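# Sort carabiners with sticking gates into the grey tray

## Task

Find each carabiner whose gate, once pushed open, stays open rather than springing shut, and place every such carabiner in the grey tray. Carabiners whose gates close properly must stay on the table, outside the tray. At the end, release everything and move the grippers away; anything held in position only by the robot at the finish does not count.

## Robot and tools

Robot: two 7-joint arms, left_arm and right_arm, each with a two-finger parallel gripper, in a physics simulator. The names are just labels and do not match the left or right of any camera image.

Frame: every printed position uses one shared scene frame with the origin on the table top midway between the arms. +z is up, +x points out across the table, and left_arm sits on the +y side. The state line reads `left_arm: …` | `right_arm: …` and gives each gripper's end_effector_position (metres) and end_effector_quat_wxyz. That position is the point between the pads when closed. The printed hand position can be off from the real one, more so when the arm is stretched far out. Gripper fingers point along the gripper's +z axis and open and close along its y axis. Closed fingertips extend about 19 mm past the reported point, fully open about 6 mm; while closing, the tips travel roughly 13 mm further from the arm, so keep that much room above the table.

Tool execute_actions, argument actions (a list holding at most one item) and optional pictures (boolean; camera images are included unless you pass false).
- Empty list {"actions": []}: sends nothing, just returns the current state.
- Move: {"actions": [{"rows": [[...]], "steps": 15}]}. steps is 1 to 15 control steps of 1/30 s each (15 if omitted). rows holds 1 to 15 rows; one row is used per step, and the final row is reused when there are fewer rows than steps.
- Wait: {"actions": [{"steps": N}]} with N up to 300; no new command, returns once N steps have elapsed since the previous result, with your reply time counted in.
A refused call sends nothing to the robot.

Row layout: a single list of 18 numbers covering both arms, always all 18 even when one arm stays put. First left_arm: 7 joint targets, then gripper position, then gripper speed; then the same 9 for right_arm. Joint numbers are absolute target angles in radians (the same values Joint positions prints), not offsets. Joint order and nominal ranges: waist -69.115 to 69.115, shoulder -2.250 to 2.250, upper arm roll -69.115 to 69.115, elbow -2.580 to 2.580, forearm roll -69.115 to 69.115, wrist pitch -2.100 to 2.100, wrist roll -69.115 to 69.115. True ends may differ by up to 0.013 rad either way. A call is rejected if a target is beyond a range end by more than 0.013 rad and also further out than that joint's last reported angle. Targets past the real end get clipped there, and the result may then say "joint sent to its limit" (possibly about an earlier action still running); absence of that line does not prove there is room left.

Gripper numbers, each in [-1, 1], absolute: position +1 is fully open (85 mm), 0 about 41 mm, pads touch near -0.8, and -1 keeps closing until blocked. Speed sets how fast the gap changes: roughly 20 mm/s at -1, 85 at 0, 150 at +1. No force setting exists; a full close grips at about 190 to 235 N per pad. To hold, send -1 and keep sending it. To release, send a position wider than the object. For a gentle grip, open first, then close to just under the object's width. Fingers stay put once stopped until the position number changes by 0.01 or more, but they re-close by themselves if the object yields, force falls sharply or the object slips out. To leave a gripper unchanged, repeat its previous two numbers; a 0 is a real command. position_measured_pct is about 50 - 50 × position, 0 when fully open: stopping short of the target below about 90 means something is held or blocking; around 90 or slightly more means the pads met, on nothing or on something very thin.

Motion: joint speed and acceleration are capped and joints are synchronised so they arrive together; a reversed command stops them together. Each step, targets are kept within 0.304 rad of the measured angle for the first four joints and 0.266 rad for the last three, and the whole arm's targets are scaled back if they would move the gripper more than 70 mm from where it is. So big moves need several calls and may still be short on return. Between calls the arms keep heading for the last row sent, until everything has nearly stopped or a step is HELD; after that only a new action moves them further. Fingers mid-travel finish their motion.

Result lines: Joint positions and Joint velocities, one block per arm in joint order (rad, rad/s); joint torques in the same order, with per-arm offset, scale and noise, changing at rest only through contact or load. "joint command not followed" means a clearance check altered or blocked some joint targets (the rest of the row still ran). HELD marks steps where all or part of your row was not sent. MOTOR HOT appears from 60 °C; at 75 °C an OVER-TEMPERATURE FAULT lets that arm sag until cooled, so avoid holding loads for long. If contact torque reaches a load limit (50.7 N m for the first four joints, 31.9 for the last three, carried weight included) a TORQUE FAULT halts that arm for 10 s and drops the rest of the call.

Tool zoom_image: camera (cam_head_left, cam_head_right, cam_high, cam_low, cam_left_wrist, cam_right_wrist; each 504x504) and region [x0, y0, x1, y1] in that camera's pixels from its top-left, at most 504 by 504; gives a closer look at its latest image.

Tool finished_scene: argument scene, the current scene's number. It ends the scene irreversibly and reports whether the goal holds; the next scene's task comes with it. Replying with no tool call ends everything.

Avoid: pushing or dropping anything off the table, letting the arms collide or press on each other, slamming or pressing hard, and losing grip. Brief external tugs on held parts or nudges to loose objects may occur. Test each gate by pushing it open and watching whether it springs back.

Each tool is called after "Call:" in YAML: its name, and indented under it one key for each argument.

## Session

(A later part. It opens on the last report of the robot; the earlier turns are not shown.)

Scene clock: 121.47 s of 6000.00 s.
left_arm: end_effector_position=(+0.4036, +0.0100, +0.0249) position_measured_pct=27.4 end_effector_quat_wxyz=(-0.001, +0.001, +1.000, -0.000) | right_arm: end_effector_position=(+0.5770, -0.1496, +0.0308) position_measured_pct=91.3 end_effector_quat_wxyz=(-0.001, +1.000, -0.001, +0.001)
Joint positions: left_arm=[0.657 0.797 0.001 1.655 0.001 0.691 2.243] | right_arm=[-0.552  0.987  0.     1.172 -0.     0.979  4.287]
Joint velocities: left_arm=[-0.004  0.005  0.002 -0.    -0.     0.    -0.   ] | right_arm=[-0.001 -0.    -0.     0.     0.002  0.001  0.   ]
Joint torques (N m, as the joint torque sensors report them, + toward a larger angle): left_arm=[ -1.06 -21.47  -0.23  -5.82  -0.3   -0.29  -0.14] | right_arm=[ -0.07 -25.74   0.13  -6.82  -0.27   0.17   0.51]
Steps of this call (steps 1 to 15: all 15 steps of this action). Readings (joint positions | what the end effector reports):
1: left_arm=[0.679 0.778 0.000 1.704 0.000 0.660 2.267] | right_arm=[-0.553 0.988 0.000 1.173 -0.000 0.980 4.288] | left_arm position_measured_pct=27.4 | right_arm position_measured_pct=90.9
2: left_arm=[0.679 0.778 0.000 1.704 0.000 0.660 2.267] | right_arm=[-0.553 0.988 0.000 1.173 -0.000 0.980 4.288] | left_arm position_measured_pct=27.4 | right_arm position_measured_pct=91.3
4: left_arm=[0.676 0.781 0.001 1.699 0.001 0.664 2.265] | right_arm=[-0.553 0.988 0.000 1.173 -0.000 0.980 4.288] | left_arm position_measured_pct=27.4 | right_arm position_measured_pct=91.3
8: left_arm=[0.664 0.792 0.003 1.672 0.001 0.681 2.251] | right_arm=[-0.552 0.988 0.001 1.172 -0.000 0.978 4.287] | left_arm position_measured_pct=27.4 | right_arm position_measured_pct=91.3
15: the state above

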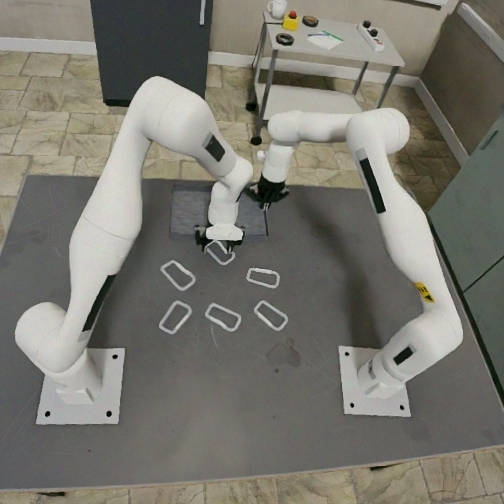

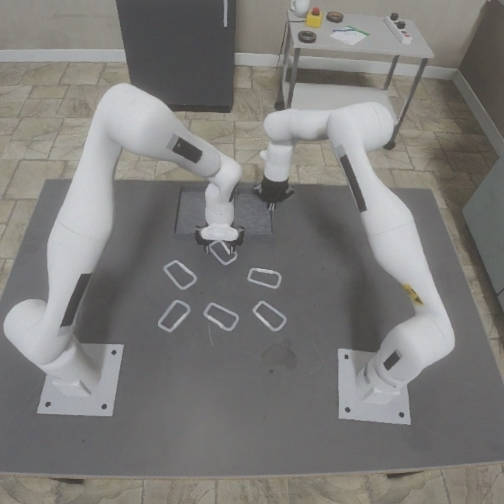

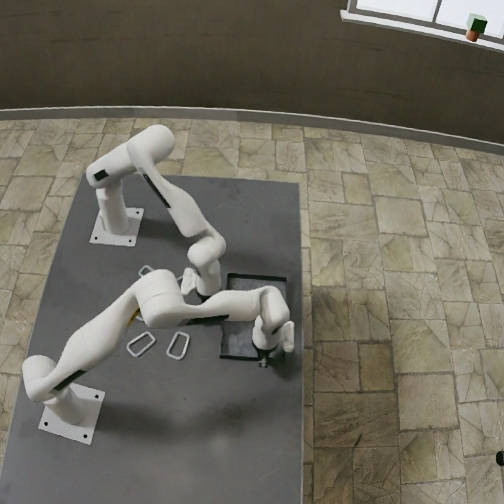

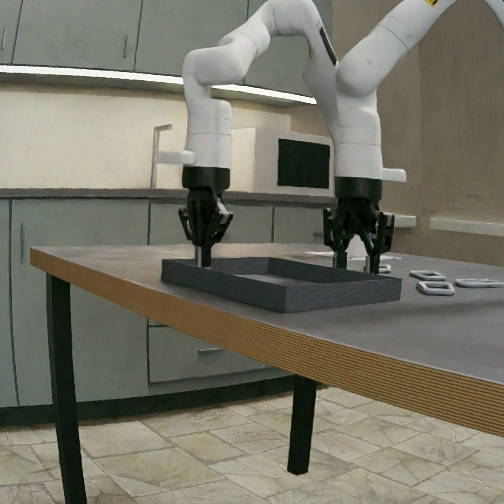

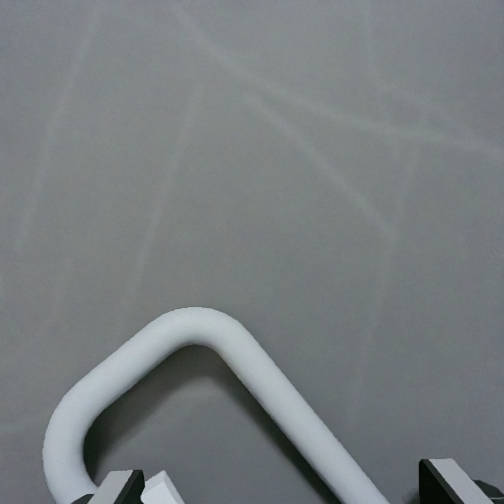

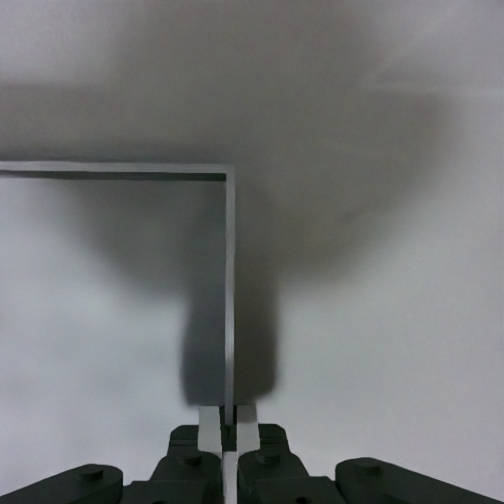

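Call:
execute_actions:
  actions:
    - {"rows":[[0.651,0.8006,0,1.646,0,0.695,2.239,0.45,0,-0.553,0.988,0,1.1733,0,0.9803,4.288,-1,0.5],[0.651,0.8006,0,1.646,0,0.695,2.239,0.45,0,-0.553,0.988,0,1.1733,0,0.9803,4.288,-1,0.5],[0.6475,0.8037,0,1.638,0,0.70,2.235,0.45,0,-0.553,0.988,0,1.1733,0,0.9803,4.288,-1,0.5],[0.6475,0.8037,0,1.638,0,0.70,2.235,0.45,0,-0.553,0.988,0,1.1733,0,0.9803,4.288,-1,0.5],[0.644,0.807,0,1.63,0,0.7047,2.232,0.45,0,-0.553,0.988,0,1.1733,0,0.9803,4.288,-1,0.5],[0.644,0.807,0,1.63,0,0.7047,2.232,0.45,0,-0.553,0.988,0,1.1733,0,0.9803,4.288,-1,0.5],[0.64,0.81,0,1.622,0,0.7096,2.228,0.45,0,-0.553,0.988,0,1.1733,0,0.9803,4.288,-1,0.5]],"steps":15}

Scene clock: 130.07 s of 6000.00 s.
left_arm: end_effector_position=(+0.4146, +0.0105, +0.0247) position_measured_pct=27.4 end_effector_quat_wxyz=(-0.002, +0.001, +1.000, +0.000) | right_arm: end_effector_position=(+0.5774, -0.1496, +0.0310) position_measured_pct=91.3 end_effector_quat_wxyz=(-0.001, +1.000, -0.001, +0.002)
Joint positions: left_arm=[0.642 0.81  0.002 1.623 0.001 0.71  2.228] | right_arm=[-0.552  0.987  0.001  1.172 -0.     0.979  4.287]
Joint velocities: left_arm=[-0.001  0.002  0.001 -0.001 -0.    -0.001 -0.001] | right_arm=[-0.    -0.     0.001  0.    -0.002  0.     0.   ]
Joint torques (N m, as the joint torque sensors report them, + toward a larger angle): left_arm=[ -1.04 -22.11  -0.69  -5.93  -0.4   -0.44  -0.17] | right_arm=[ -0.34 -25.94  -0.02  -6.72  -0.23   0.41   0.58]
Steps of this call (steps 1 to 15: the robot went on to your last target; steps 16 to 90: nothing new was sent; then 5.10 s passed at rest; steps 91 to 105: all 15 steps of this action). Readings (joint positions | what the end effector reports):
91: left_arm=[0.656 0.799 0.002 1.654 0.001 0.691 2.243] | right_arm=[-0.552 0.987 0.000 1.172 -0.000 0.979 4.287] | left_arm position_measured_pct=27.4 | right_arm position_measured_pct=91.3
92: left_arm=[0.654 0.800 0.002 1.651 0.001 0.693 2.241] | right_arm=[-0.552 0.987 0.000 1.172 -0.000 0.979 4.287] | left_arm position_measured_pct=27.4 | right_arm position_measured_pct=91.3
94: left_arm=[0.651 0.803 0.002 1.644 0.001 0.698 2.237] | right_arm=[-0.552 0.987 0.000 1.172 -0.000 0.979 4.287] | left_arm position_measured_pct=27.4 | right_arm position_measured_pct=91.3
98: left_arm=[0.644 0.809 0.002 1.628 0.001 0.707 2.230] | right_arm=[-0.552 0.987 0.001 1.172 -0.000 0.979 4.287] | left_arm position_measured_pct=27.4 | right_arm position_measured_pct=91.3
105: the state above

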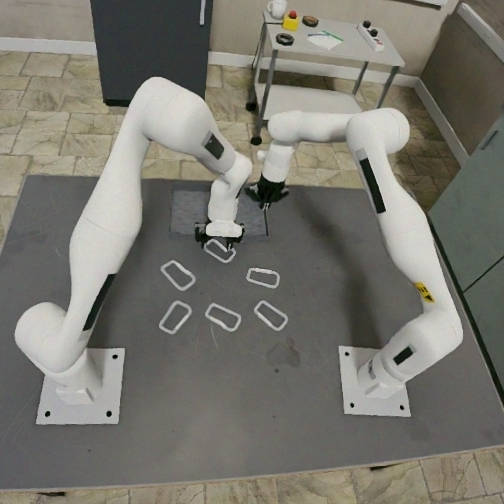

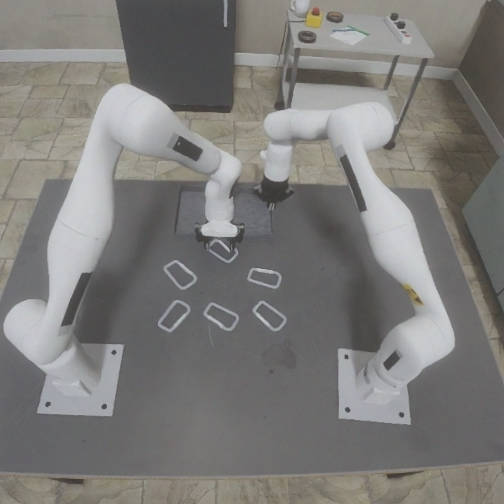

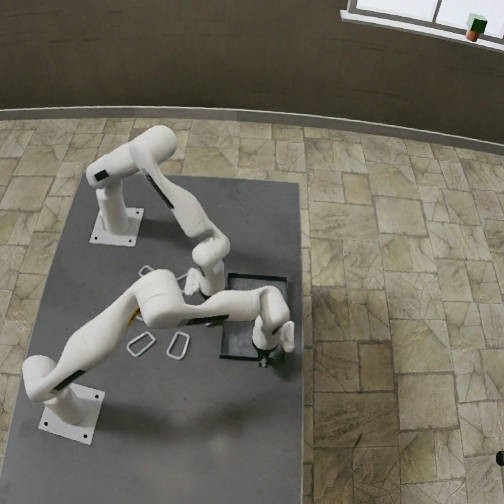

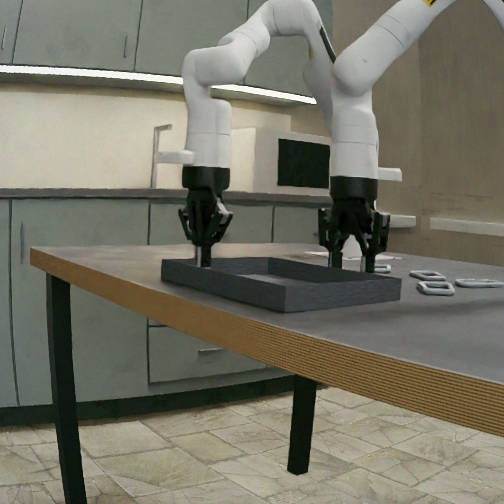

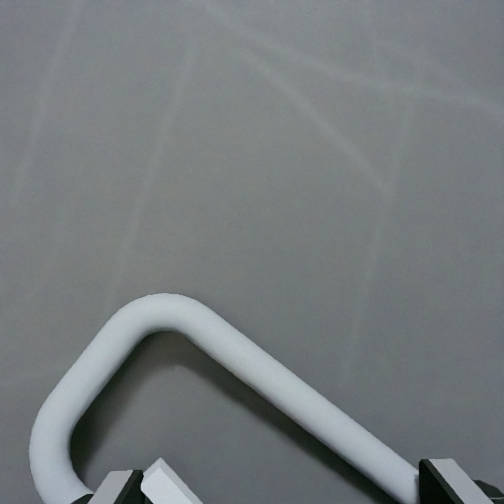

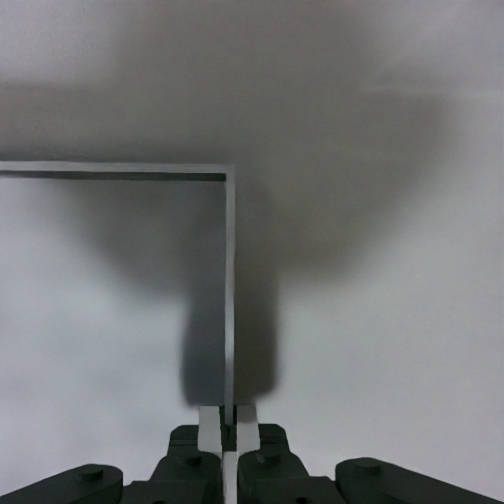

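Call:
execute_actions:
  actions:
    - {"rows":[[0.636,0.8132,0,1.614,0,0.7145,2.2,0.45,0,-0.553,0.988,0,1.1733,0,0.9803,4.288,-1,0.5],[0.636,0.8132,0,1.614,0,0.7145,2.2,0.45,0,-0.553,0.988,0,1.1733,0,0.9803,4.288,-1,0.5],[0.6325,0.8165,0,1.6055,0,0.7195,2.2,0.45,0,-0.553,0.988,0,1.1733,0,0.9803,4.288,-1,0.5],[0.6325,0.8165,0,1.6055,0,0.7195,2.2,0.45,0,-0.553,0.988,0,1.1733,0,0.9803,4.288,-1,0.5],[0.629,0.82,0,1.597,0,0.7246,2.2,0.45,0,-0.553,0.988,0,1.1733,0,0.9803,4.288,-1,0.5]],"steps":15}

Scene clock: 133.90 s of 6000.00 s.
left_arm: end_effector_position=(+0.4232, +0.0109, +0.0247) position_measured_pct=27.4 end_effector_quat_wxyz=(-0.002, +0.009, +1.000, +0.000) | right_arm: end_effector_position=(+0.5776, -0.1496, +0.0311) position_measured_pct=91.3 end_effector_quat_wxyz=(-0.001, +1.000, -0.001, +0.002)
Joint positions: left_arm=[0.631 0.82  0.002 1.598 0.001 0.726 2.2  ] | right_arm=[-0.552  0.987  0.001  1.171 -0.001  0.978  4.287]
Joint velocities: left_arm=[-0.     0.001  0.001 -0.002 -0.    -0.     0.   ] | right_arm=[-0.001 -0.     0.001  0.    -0.001 -0.     0.   ]
Joint torques (N m, as the joint torque sensors report them, + toward a larger angle): left_arm=[ -1.05 -21.76  -0.49  -6.94  -0.47  -0.37  -0.22] | right_arm=[ -0.23 -25.76  -0.26  -6.51  -0.31   0.38   0.72]
Steps of this call (steps 1 to 15: the robot went on to your last target; steps 16 to 90: nothing new was sent; then 0.33 s passed at rest; steps 91 to 105: all 15 steps of this action). Readings (joint positions | what the end effector reports):
91: left_arm=[0.641 0.811 0.002 1.623 0.001 0.711 2.226] | right_arm=[-0.552 0.987 0.001 1.172 -0.000 0.979 4.287] | left_arm position_measured_pct=27.4 | right_arm position_measured_pct=91.3
92: left_arm=[0.640 0.812 0.002 1.620 0.001 0.713 2.218] | right_arm=[-0.552 0.987 0.001 1.171 -0.000 0.978 4.287] | left_arm position_measured_pct=27.4 | right_arm position_measured_pct=91.3
94: left_arm=[0.636 0.816 0.002 1.612 0.001 0.717 2.203] | right_arm=[-0.552 0.987 0.001 1.171 -0.001 0.978 4.287] | left_arm position_measured_pct=27.4 | right_arm position_measured_pct=91.3
98: left_arm=[0.631 0.820 0.001 1.599 0.001 0.725 2.200] | right_arm=[-0.552 0.987 0.001 1.171 -0.001 0.978 4.287] | left_arm position_measured_pct=27.4 | right_arm position_measured_pct=91.3
105: the state above

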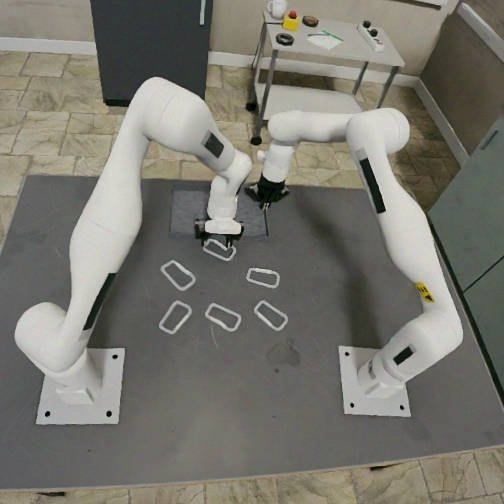

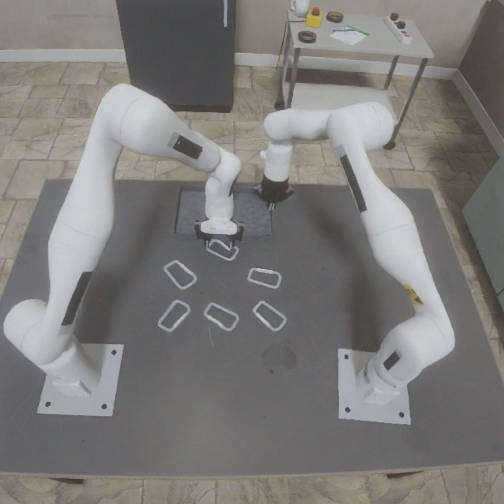

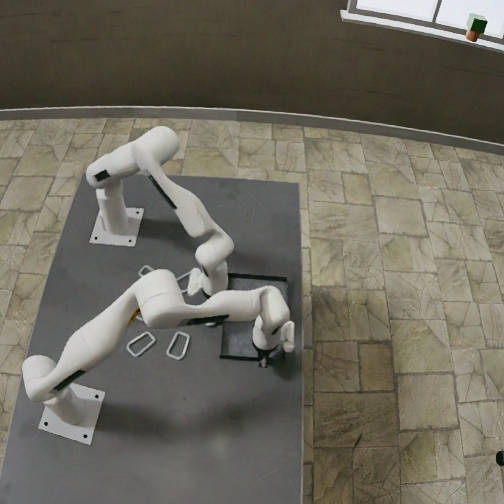

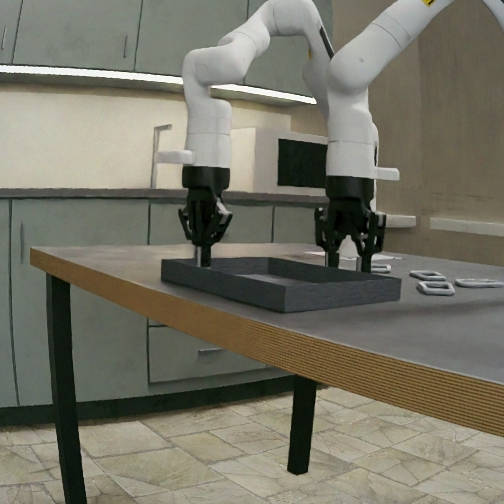

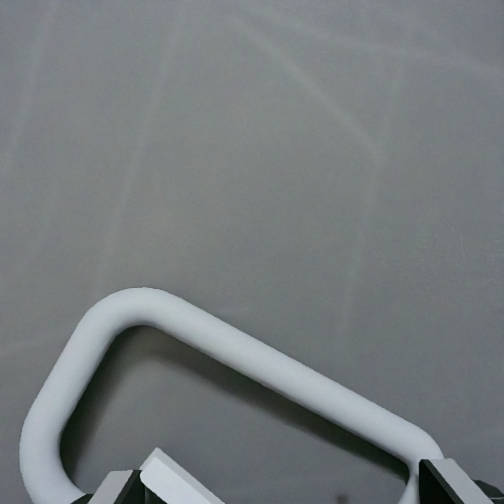

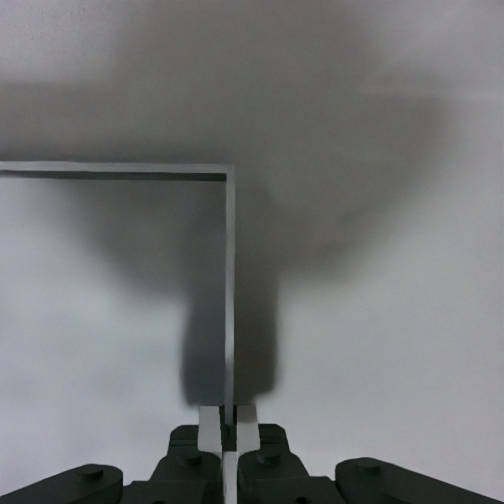

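Corner is at the edge; a bit more.

Call:
execute_actions:
  actions:
    - {"rows":[[0.6255,0.8233,0,1.5885,0,0.7298,2.2,0.45,0,-0.553,0.988,0,1.1733,0,0.9803,4.288,-1,0.5],[0.6255,0.8233,0,1.5885,0,0.7298,2.2,0.45,0,-0.553,0.988,0,1.1733,0,0.9803,4.288,-1,0.5],[0.622,0.8267,0,1.58,0,0.735,2.2,0.45,0,-0.553,0.988,0,1.1733,0,0.9803,4.288,-1,0.5]],"steps":12}

Scene clock: 136.83 s of 6000.00 s.
left_arm: end_effector_position=(+0.4311, +0.0120, +0.0253) position_measured_pct=27.4 end_effector_quat_wxyz=(+0.000, +0.005, +1.000, +0.000) | right_arm: end_effector_position=(+0.5760, -0.1495, +0.0304) position_measured_pct=91.3 end_effector_quat_wxyz=(-0.000, +1.000, +0.000, +0.000)
Joint positions: left_arm=[ 0.622  0.827 -0.     1.58  -0.     0.735  2.2  ] | right_arm=[-0.553  0.987 -0.     1.173 -0.     0.98   4.288]
Joint velocities: left_arm=[-0.005  0.001 -0.001 -0.001  0.001  0.001 -0.   ] | right_arm=[-0.004  0.002  0.001  0.003 -0.    -0.001 -0.   ]
Joint torques (N m, as the joint torque sensors report them, + toward a larger angle): left_arm=[  0.24 -21.87   0.22  -5.83  -0.06   0.09  -0.28] | right_arm=[  0.03 -25.94   0.58  -7.79  -0.37  -0.41   0.1 ]
Steps of this call (steps 1 to 15: the robot went on to your last target; steps 16 to 76: nothing new was sent; steps 77 to 88: all 12 steps of this action). Readings (joint positions | what the end effector reports):
77: left_arm=[0.630 0.821 0.002 1.597 0.001 0.726 2.200] | right_arm=[-0.552 0.987 0.001 1.171 -0.001 0.978 4.287] | left_arm position_measured_pct=27.4 | right_arm position_measured_pct=91.3
78: left_arm=[0.629 0.823 0.002 1.594 0.001 0.728 2.200] | right_arm=[-0.552 0.987 0.001 1.171 -0.001 0.978 4.287] | left_arm position_measured_pct=27.4 | right_arm position_measured_pct=91.3
80: left_arm=[0.626 0.826 0.002 1.586 0.001 0.733 2.200] | right_arm=[-0.552 0.987 0.001 1.171 -0.001 0.978 4.287] | left_arm position_measured_pct=27.4 | right_arm position_measured_pct=91.3
84: left_arm=[0.624 0.827 0.001 1.581 0.001 0.735 2.200] | right_arm=[-0.552 0.987 0.001 1.171 -0.000 0.979 4.287] | left_arm position_measured_pct=27.4 | right_arm position_measured_pct=91.3
88: the state above

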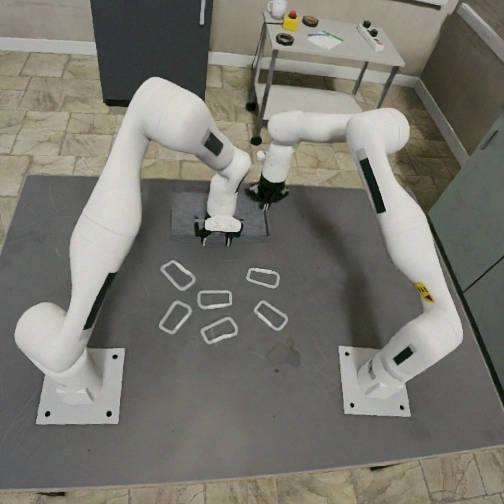

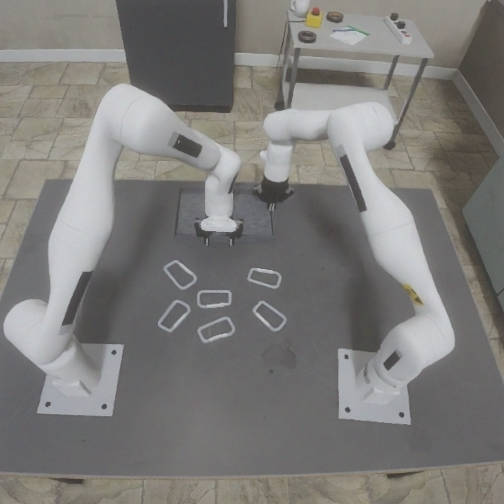

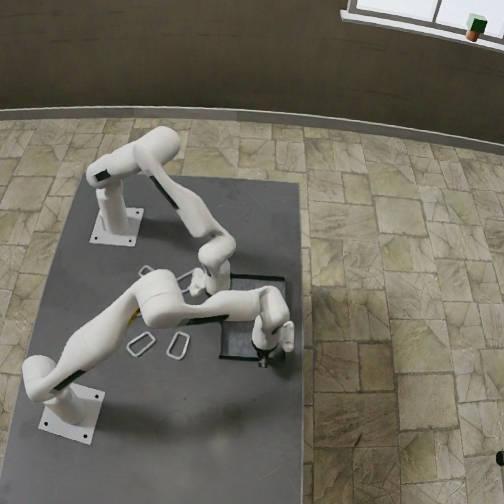

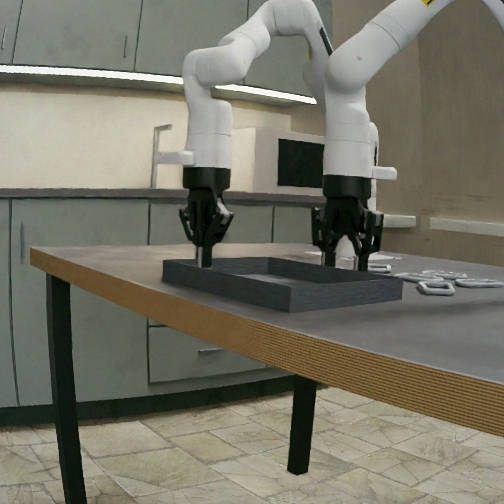

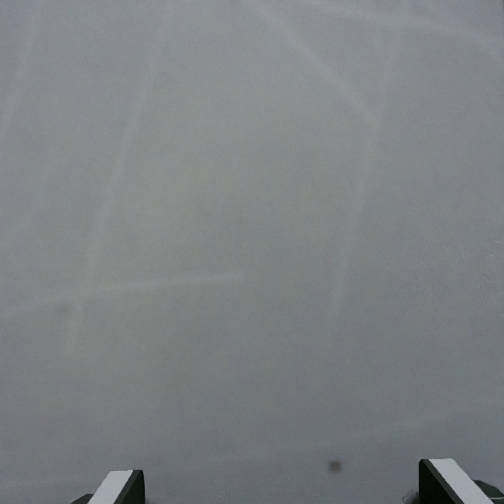

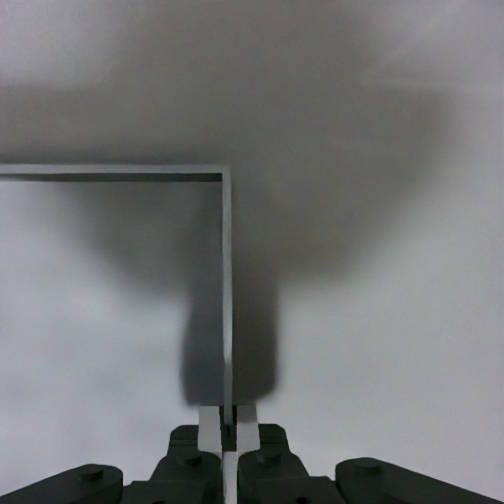

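Call:
execute_actions:
  actions:
    - {"rows":[[0.622,0.76,0,1.58,0,0.78,2.3,1,0,-0.553,0.988,0,1.1733,0,0.9803,4.288,0,0.5],[0.622,0.76,0,1.58,0,0.78,2.3,1,0,-0.553,0.988,0,1.1733,0,0.9803,4.288,0,0.5],[0.622,0.76,0,1.58,0,0.78,2.3,1,0,-0.553,0.988,0,1.1733,0,0.9803,4.288,0,0.5],[0.622,0.76,0,1.58,0,0.78,2.3,1,0,-0.553,0.988,0,1.1733,0,0.9803,4.288,0,0.5],[0.622,0.76,0,1.58,0,0.78,2.3,1,0,-0.553,0.988,0,1.1733,0,0.9803,4.288,0,0.5],[0.554,0.5429,0,2.0853,0,0.5134,2.846,1,0,-0.553,0.8,0,1.1733,0,1.1,4.288,0,0.5]],"steps":15}
  pictures: false

Call:
execute_actions:
  actions:
    - {"rows":[[0.554,0.5429,0,2.0853,0,0.5134,2.846,1,0,0.5,0.1,0,1.8,0,1.1,4.288,0,0.5]],"steps":15}
  pictures: false

Call:
execute_actions:
  actions:
    - {"steps":15}

Scene clock: 144.47 s of 6000.00 s.
left_arm: end_effector_position=(+0.4169, +0.0504, +0.0902) position_measured_pct=0.4 end_effector_quat_wxyz=(+0.043, -0.201, +0.978, -0.044) | right_arm: end_effector_position=(+0.5772, -0.1490, +0.1322) position_measured_pct=50.4 end_effector_quat_wxyz=(-0.013, +1.000, +0.000, +0.028)
Joint positions: left_arm=[ 0.577  0.598 -0.001  1.81  -0.     0.611  2.57 ] | right_arm=[-0.553  0.821  0.     1.172  0.     1.087  4.288]
Joint velocities: left_arm=[-0.129 -0.299 -0.011  1.096 -0.003 -0.596  0.957] | right_arm=[ 0.002 -0.374  0.002 -0.018 -0.     0.27   0.   ]
Joint torques (N m, as the joint torque sensors report them, + toward a larger angle): left_arm=[  0.75 -17.3    1.25  -6.53  -0.12  -0.2   -0.05] | right_arm=[  0.17 -18.02   0.08  -6.33  -0.36  -0.55   0.05]
Steps of this call (steps 1 to 15: the robot went on to your last target; steps 16 to 90: nothing new was sent; then 4.13 s passed at rest; steps 91 to 105: all 15 steps of this action). Readings (joint positions | what the end effector reports):
91: left_arm=[0.622 0.825 -0.000 1.580 -0.000 0.736 2.201] | right_arm=[-0.553 0.988 -0.000 1.173 -0.000 0.980 4.288] | left_arm position_measured_pct=27.4 | right_arm position_measured_pct=91.3
92: left_arm=[0.622 0.820 -0.000 1.581 -0.000 0.739 2.208] | right_arm=[-0.553 0.988 -0.000 1.173 -0.000 0.980 4.288] | left_arm position_measured_pct=27.0 | right_arm position_measured_pct=90.9
94: left_arm=[0.622 0.792 -0.000 1.582 -0.000 0.757 2.247] | right_arm=[-0.553 0.988 -0.000 1.173 -0.000 0.980 4.288] | left_arm position_measured_pct=22.6 | right_arm position_measured_pct=84.5
98: left_arm=[0.618 0.731 0.001 1.597 0.000 0.765 2.335] | right_arm=[-0.553 0.969 -0.000 1.175 -0.000 0.991 4.288] | left_arm position_measured_pct=11.5 | right_arm position_measured_pct=69.0
105: the state above

Scene clock: 144.97 s of 6000.00 s.
left_arm: end_effector_position=(+0.3274, +0.1205, +0.0595) position_measured_pct=0.0 end_effector_quat_wxyz=(-0.000, -0.345, +0.939, +0.000) | right_arm: end_effector_position=(+0.5298, -0.3285, +0.2246) position_measured_pct=50.0 end_effector_quat_wxyz=(-0.013, +0.989, -0.139, +0.043)
Joint positions: left_arm=[ 0.554  0.544 -0.     2.085 -0.     0.513  2.846] | right_arm=[-0.272  0.508 -0.     1.446 -0.     1.097  4.288]
Joint velocities: left_arm=[-0.003 -0.01   0.002 -0.001  0.    -0.003 -0.   ] | right_arm=[ 0.692 -0.689  0.004  0.684  0.     0.004 -0.   ]
Joint torques (N m, as the joint torque sensors report them, + toward a larger angle): left_arm=[ -0.62 -15.79   0.47  -4.19   0.05  -0.25  -0.24] | right_arm=[  0.28 -20.14   0.44  -8.19  -0.25  -0.39  -0.02]
Steps of this call (steps 1 to 15: all 15 steps of this action). Readings (joint positions | what the end effector reports):
1: left_arm=[0.573 0.589 -0.001 1.846 -0.000 0.593 2.602] | right_arm=[-0.552 0.808 -0.000 1.172 -0.000 1.094 4.288] | left_arm position_measured_pct=0.0 | right_arm position_measured_pct=50.0
2: left_arm=[0.570 0.582 -0.001 1.879 -0.000 0.580 2.633] | right_arm=[-0.547 0.792 -0.002 1.179 -0.001 1.095 4.288] | left_arm position_measured_pct=0.0 | right_arm position_measured_pct=50.0
4: left_arm=[0.565 0.570 -0.000 1.943 -0.000 0.558 2.698] | right_arm=[-0.520 0.752 -0.004 1.204 -0.002 1.095 4.288] | left_arm position_measured_pct=0.0 | right_arm position_measured_pct=50.0
8: left_arm=[0.557 0.551 -0.000 2.052 -0.000 0.525 2.811] | right_arm=[-0.431 0.666 -0.001 1.290 -0.000 1.096 4.288] | left_arm position_measured_pct=0.0 | right_arm position_measured_pct=50.0
15: the state above

Scene clock: 145.47 s of 6000.00 s.
left_arm: end_effector_position=(+0.3277, +0.1205, +0.0599) position_measured_pct=0.0 end_effector_quat_wxyz=(-0.000, -0.345, +0.939, +0.000) | right_arm: end_effector_position=(+0.4067, -0.5073, +0.2799) position_measured_pct=50.0 end_effector_quat_wxyz=(-0.005, +0.942, -0.330, +0.060)
Joint positions: left_arm=[ 0.554  0.543  0.     2.085 -0.     0.513  2.846] | right_arm=[0.122 0.205 0.    1.716 0.    1.099 4.288]
Joint velocities: left_arm=[ 0.    -0.    -0.001  0.    -0.     0.     0.   ] | right_arm=[ 0.916 -0.364 -0.     0.301  0.001  0.002 -0.   ]
Joint torques (N m, as the joint torque sensors report them, + toward a larger angle): left_arm=[  0.15 -15.72   0.52  -4.3    0.02   0.16  -0.07] | right_arm=[ -0.26 -13.07   0.12  -8.64  -0.41  -0.99   0.09]
Steps of this call (steps 1 to 15: the robot went on to your last target). Readings (joint positions | what the end effector reports):
1: left_arm=[0.554 0.544 -0.000 2.085 -0.000 0.513 2.846] | right_arm=[-0.249 0.485 -0.000 1.469 -0.000 1.098 4.288] | left_arm position_measured_pct=0.0 | right_arm position_measured_pct=50.0
2: left_arm=[0.554 0.543 -0.000 2.085 -0.000 0.513 2.846] | right_arm=[-0.226 0.462 -0.000 1.492 -0.000 1.098 4.288] | left_arm position_measured_pct=0.0 | right_arm position_measured_pct=50.0
4: left_arm=[0.554 0.543 -0.000 2.085 -0.000 0.513 2.846] | right_arm=[-0.178 0.415 0.000 1.538 0.000 1.098 4.288] | left_arm position_measured_pct=0.0 | right_arm position_measured_pct=50.0
8: left_arm=[0.554 0.543 -0.000 2.085 -0.000 0.513 2.846] | right_arm=[-0.078 0.321 0.000 1.620 0.000 1.099 4.288] | left_arm position_measured_pct=0.0 | right_arm position_measured_pct=50.0
15: the state above

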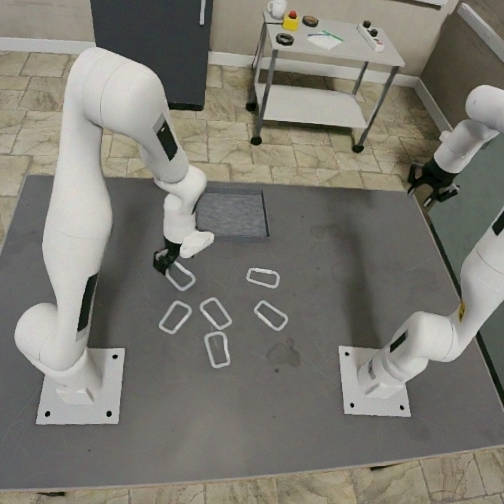

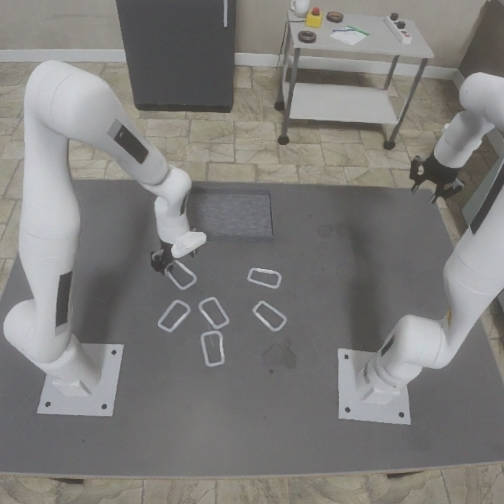

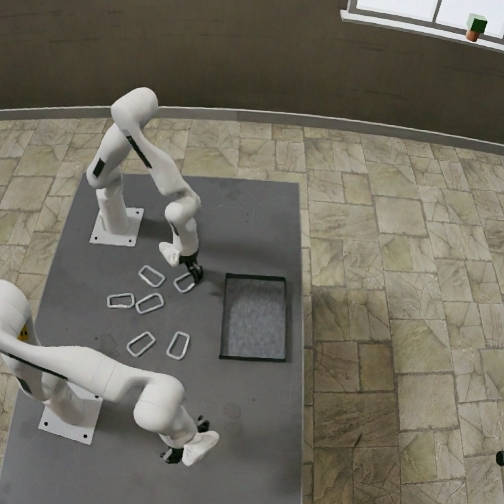

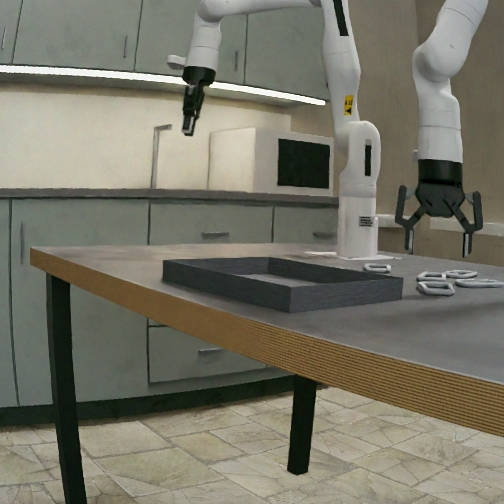

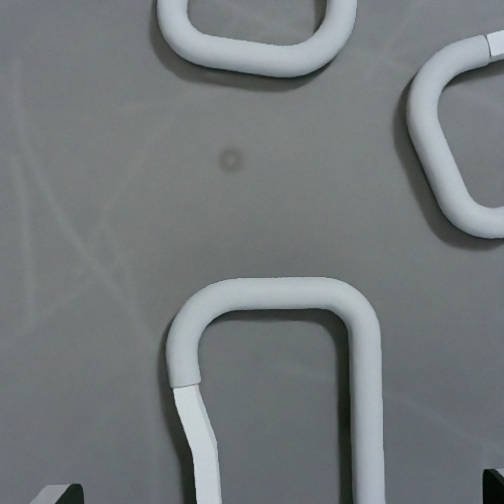

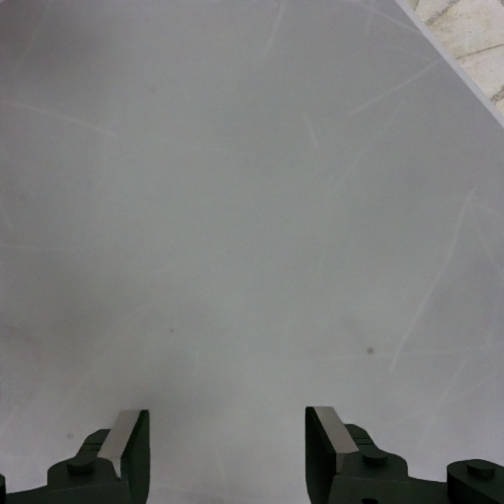

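Call:
execute_actions:
  actions:
    - {"rows":[[0.554,0.6496,0,2.1097,0,0.3823,2.846,0.6,0,0.5,0.1,0,1.8,0,1.1,4.288,0,0.5]],"steps":15}
  pictures: false

Call:
execute_actions:
  actions:
    - {"rows":[[0.554,0.6496,0,2.1097,0,0.3823,2.846,0.12,-0.3,0.5,0.1,0,1.8,0,1.1,4.288,0,0.5]],"steps":15}

Scene clock: 149.53 s of 6000.00 s.
left_arm: end_effector_position=(+0.3280, +0.1203, +0.0173) position_measured_pct=19.8 end_effector_quat_wxyz=(+0.000, -0.345, +0.939, -0.000) | right_arm: end_effector_position=(+0.3032, -0.6249, +0.2937) position_measured_pct=50.0 end_effector_quat_wxyz=(+0.007, +0.863, -0.501, +0.070)
Joint positions: left_arm=[ 0.554  0.648 -0.     2.11   0.     0.382  2.846] | right_arm=[ 0.5    0.1    0.     1.8   -0.     1.1    4.288]
Joint velocities: left_arm=[ 0.     0.011 -0.001  0.003  0.    -0.     0.   ] | right_arm=[ 0.001 -0.     0.     0.    -0.001 -0.     0.   ]
Joint torques (N m, as the joint torque sensors report them, + toward a larger angle): left_arm=[  0.1  -16.88   0.39  -3.31   0.12  -0.09  -0.27] | right_arm=[  0.22 -11.66   0.17  -8.82  -0.31  -0.87   0.09]
Steps of this call (steps 1 to 30: the robot went on to your last target; steps 31 to 90: nothing new was sent; then 0.57 s passed at rest; steps 91 to 105: all 15 steps of this action). Readings (joint positions | what the end effector reports):
91: left_arm=[0.554 0.544 0.000 2.085 -0.000 0.512 2.846] | right_arm=[0.500 0.100 0.000 1.800 0.000 1.100 4.288] | left_arm position_measured_pct=0.0 | right_arm position_measured_pct=50.0
92: left_arm=[0.554 0.551 0.000 2.086 0.000 0.506 2.846] | right_arm=[0.500 0.100 0.000 1.800 0.000 1.100 4.288] | left_arm position_measured_pct=0.8 | right_arm position_measured_pct=50.0
94: left_arm=[0.554 0.580 0.000 2.092 0.000 0.473 2.846] | right_arm=[0.500 0.100 0.000 1.800 0.000 1.100 4.288] | left_arm position_measured_pct=4.8 | right_arm position_measured_pct=50.0
98: left_arm=[0.554 0.642 -0.000 2.108 -0.000 0.391 2.846] | right_arm=[0.500 0.100 0.000 1.800 0.000 1.100 4.288] | left_arm position_measured_pct=15.9 | right_arm position_measured_pct=50.0
105: the state above

Scene clock: 150.03 s of 6000.00 s.
left_arm: end_effector_position=(+0.3277, +0.1206, +0.0177) position_measured_pct=42.9 end_effector_quat_wxyz=(+0.000, -0.345, +0.939, -0.000) | right_arm: end_effector_position=(+0.3032, -0.6249, +0.2937) position_measured_pct=50.0 end_effector_quat_wxyz=(+0.007, +0.863, -0.501, +0.070)
Joint positions: left_arm=[ 0.554  0.647 -0.     2.11  -0.     0.384  2.846] | right_arm=[ 0.5    0.1   -0.     1.8    0.     1.1    4.288]
Joint velocities: left_arm=[-0.    -0.002  0.002  0.002 -0.    -0.002  0.001] | right_arm=[ 0.001  0.    -0.001 -0.     0.     0.    -0.   ]
Joint torques (N m, as the joint torque sensors report them, + toward a larger angle): left_arm=[  0.14 -14.4    0.58  -4.4    0.08  -0.7   -0.09] | right_arm=[  0.34 -11.73   0.05  -9.    -0.34  -0.85   0.09]
Steps of this call (steps 1 to 15: all 15 steps of this action). Readings (joint positions | what the end effector reports):
1: left_arm=[0.554 0.649 -0.000 2.110 -0.000 0.382 2.846] | right_arm=[0.500 0.100 0.000 1.800 -0.000 1.100 4.288] | left_arm position_measured_pct=19.8 | right_arm position_measured_pct=50.0
2: left_arm=[0.554 0.649 -0.000 2.110 -0.000 0.382 2.846] | right_arm=[0.500 0.100 0.000 1.800 0.000 1.100 4.288] | left_arm position_measured_pct=20.6 | right_arm position_measured_pct=50.0
4: left_arm=[0.554 0.649 -0.000 2.110 -0.000 0.382 2.846] | right_arm=[0.500 0.100 0.000 1.800 0.000 1.100 4.288] | left_arm position_measured_pct=23.8 | right_arm position_measured_pct=50.0
8: left_arm=[0.554 0.649 -0.000 2.110 -0.000 0.383 2.846] | right_arm=[0.500 0.100 0.000 1.800 0.000 1.100 4.288] | left_arm position_measured_pct=32.5 | right_arm position_measured_pct=50.0
15: the state above

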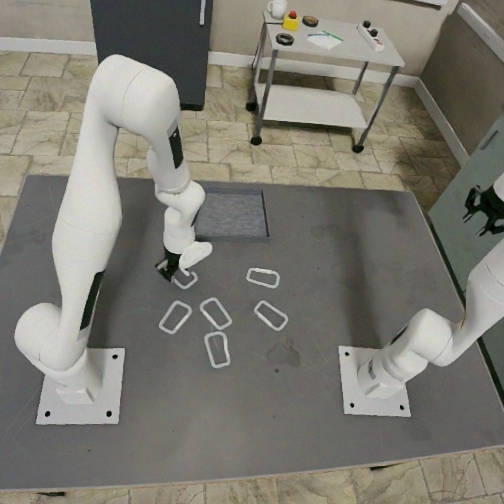

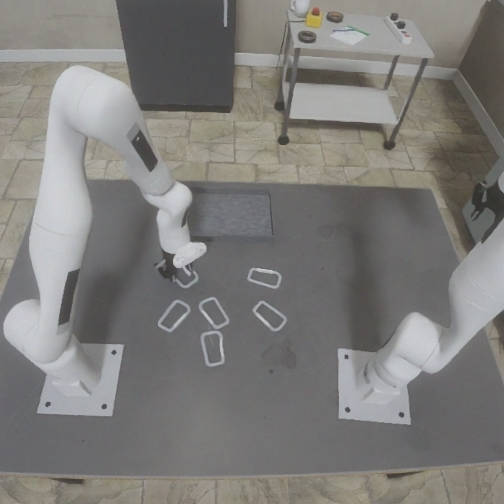

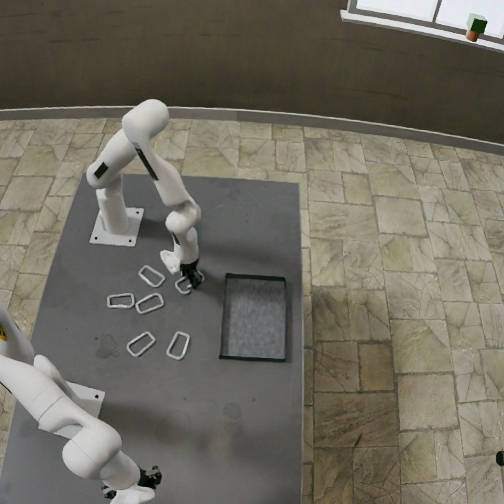

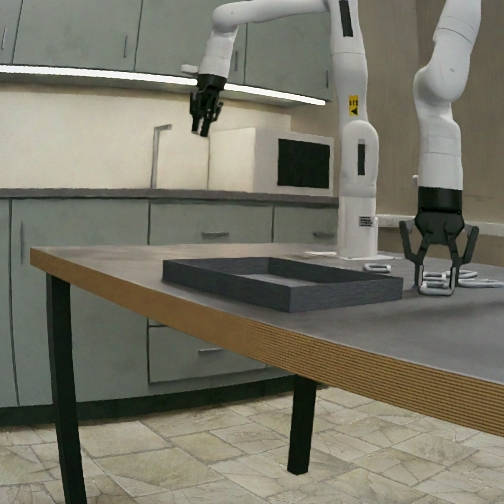

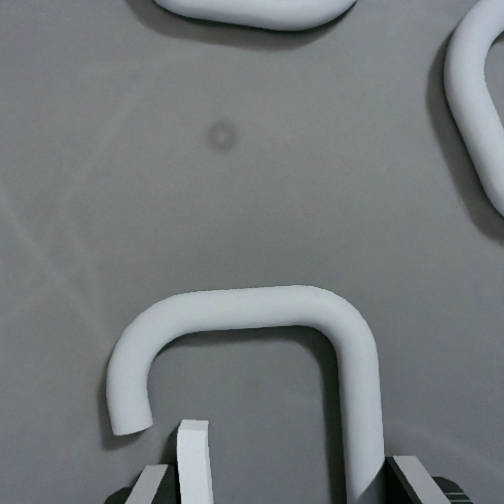

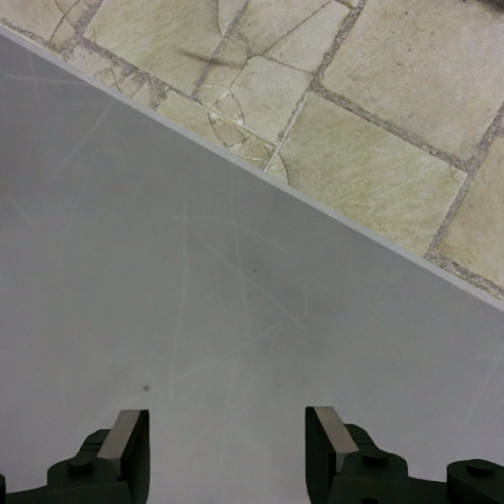

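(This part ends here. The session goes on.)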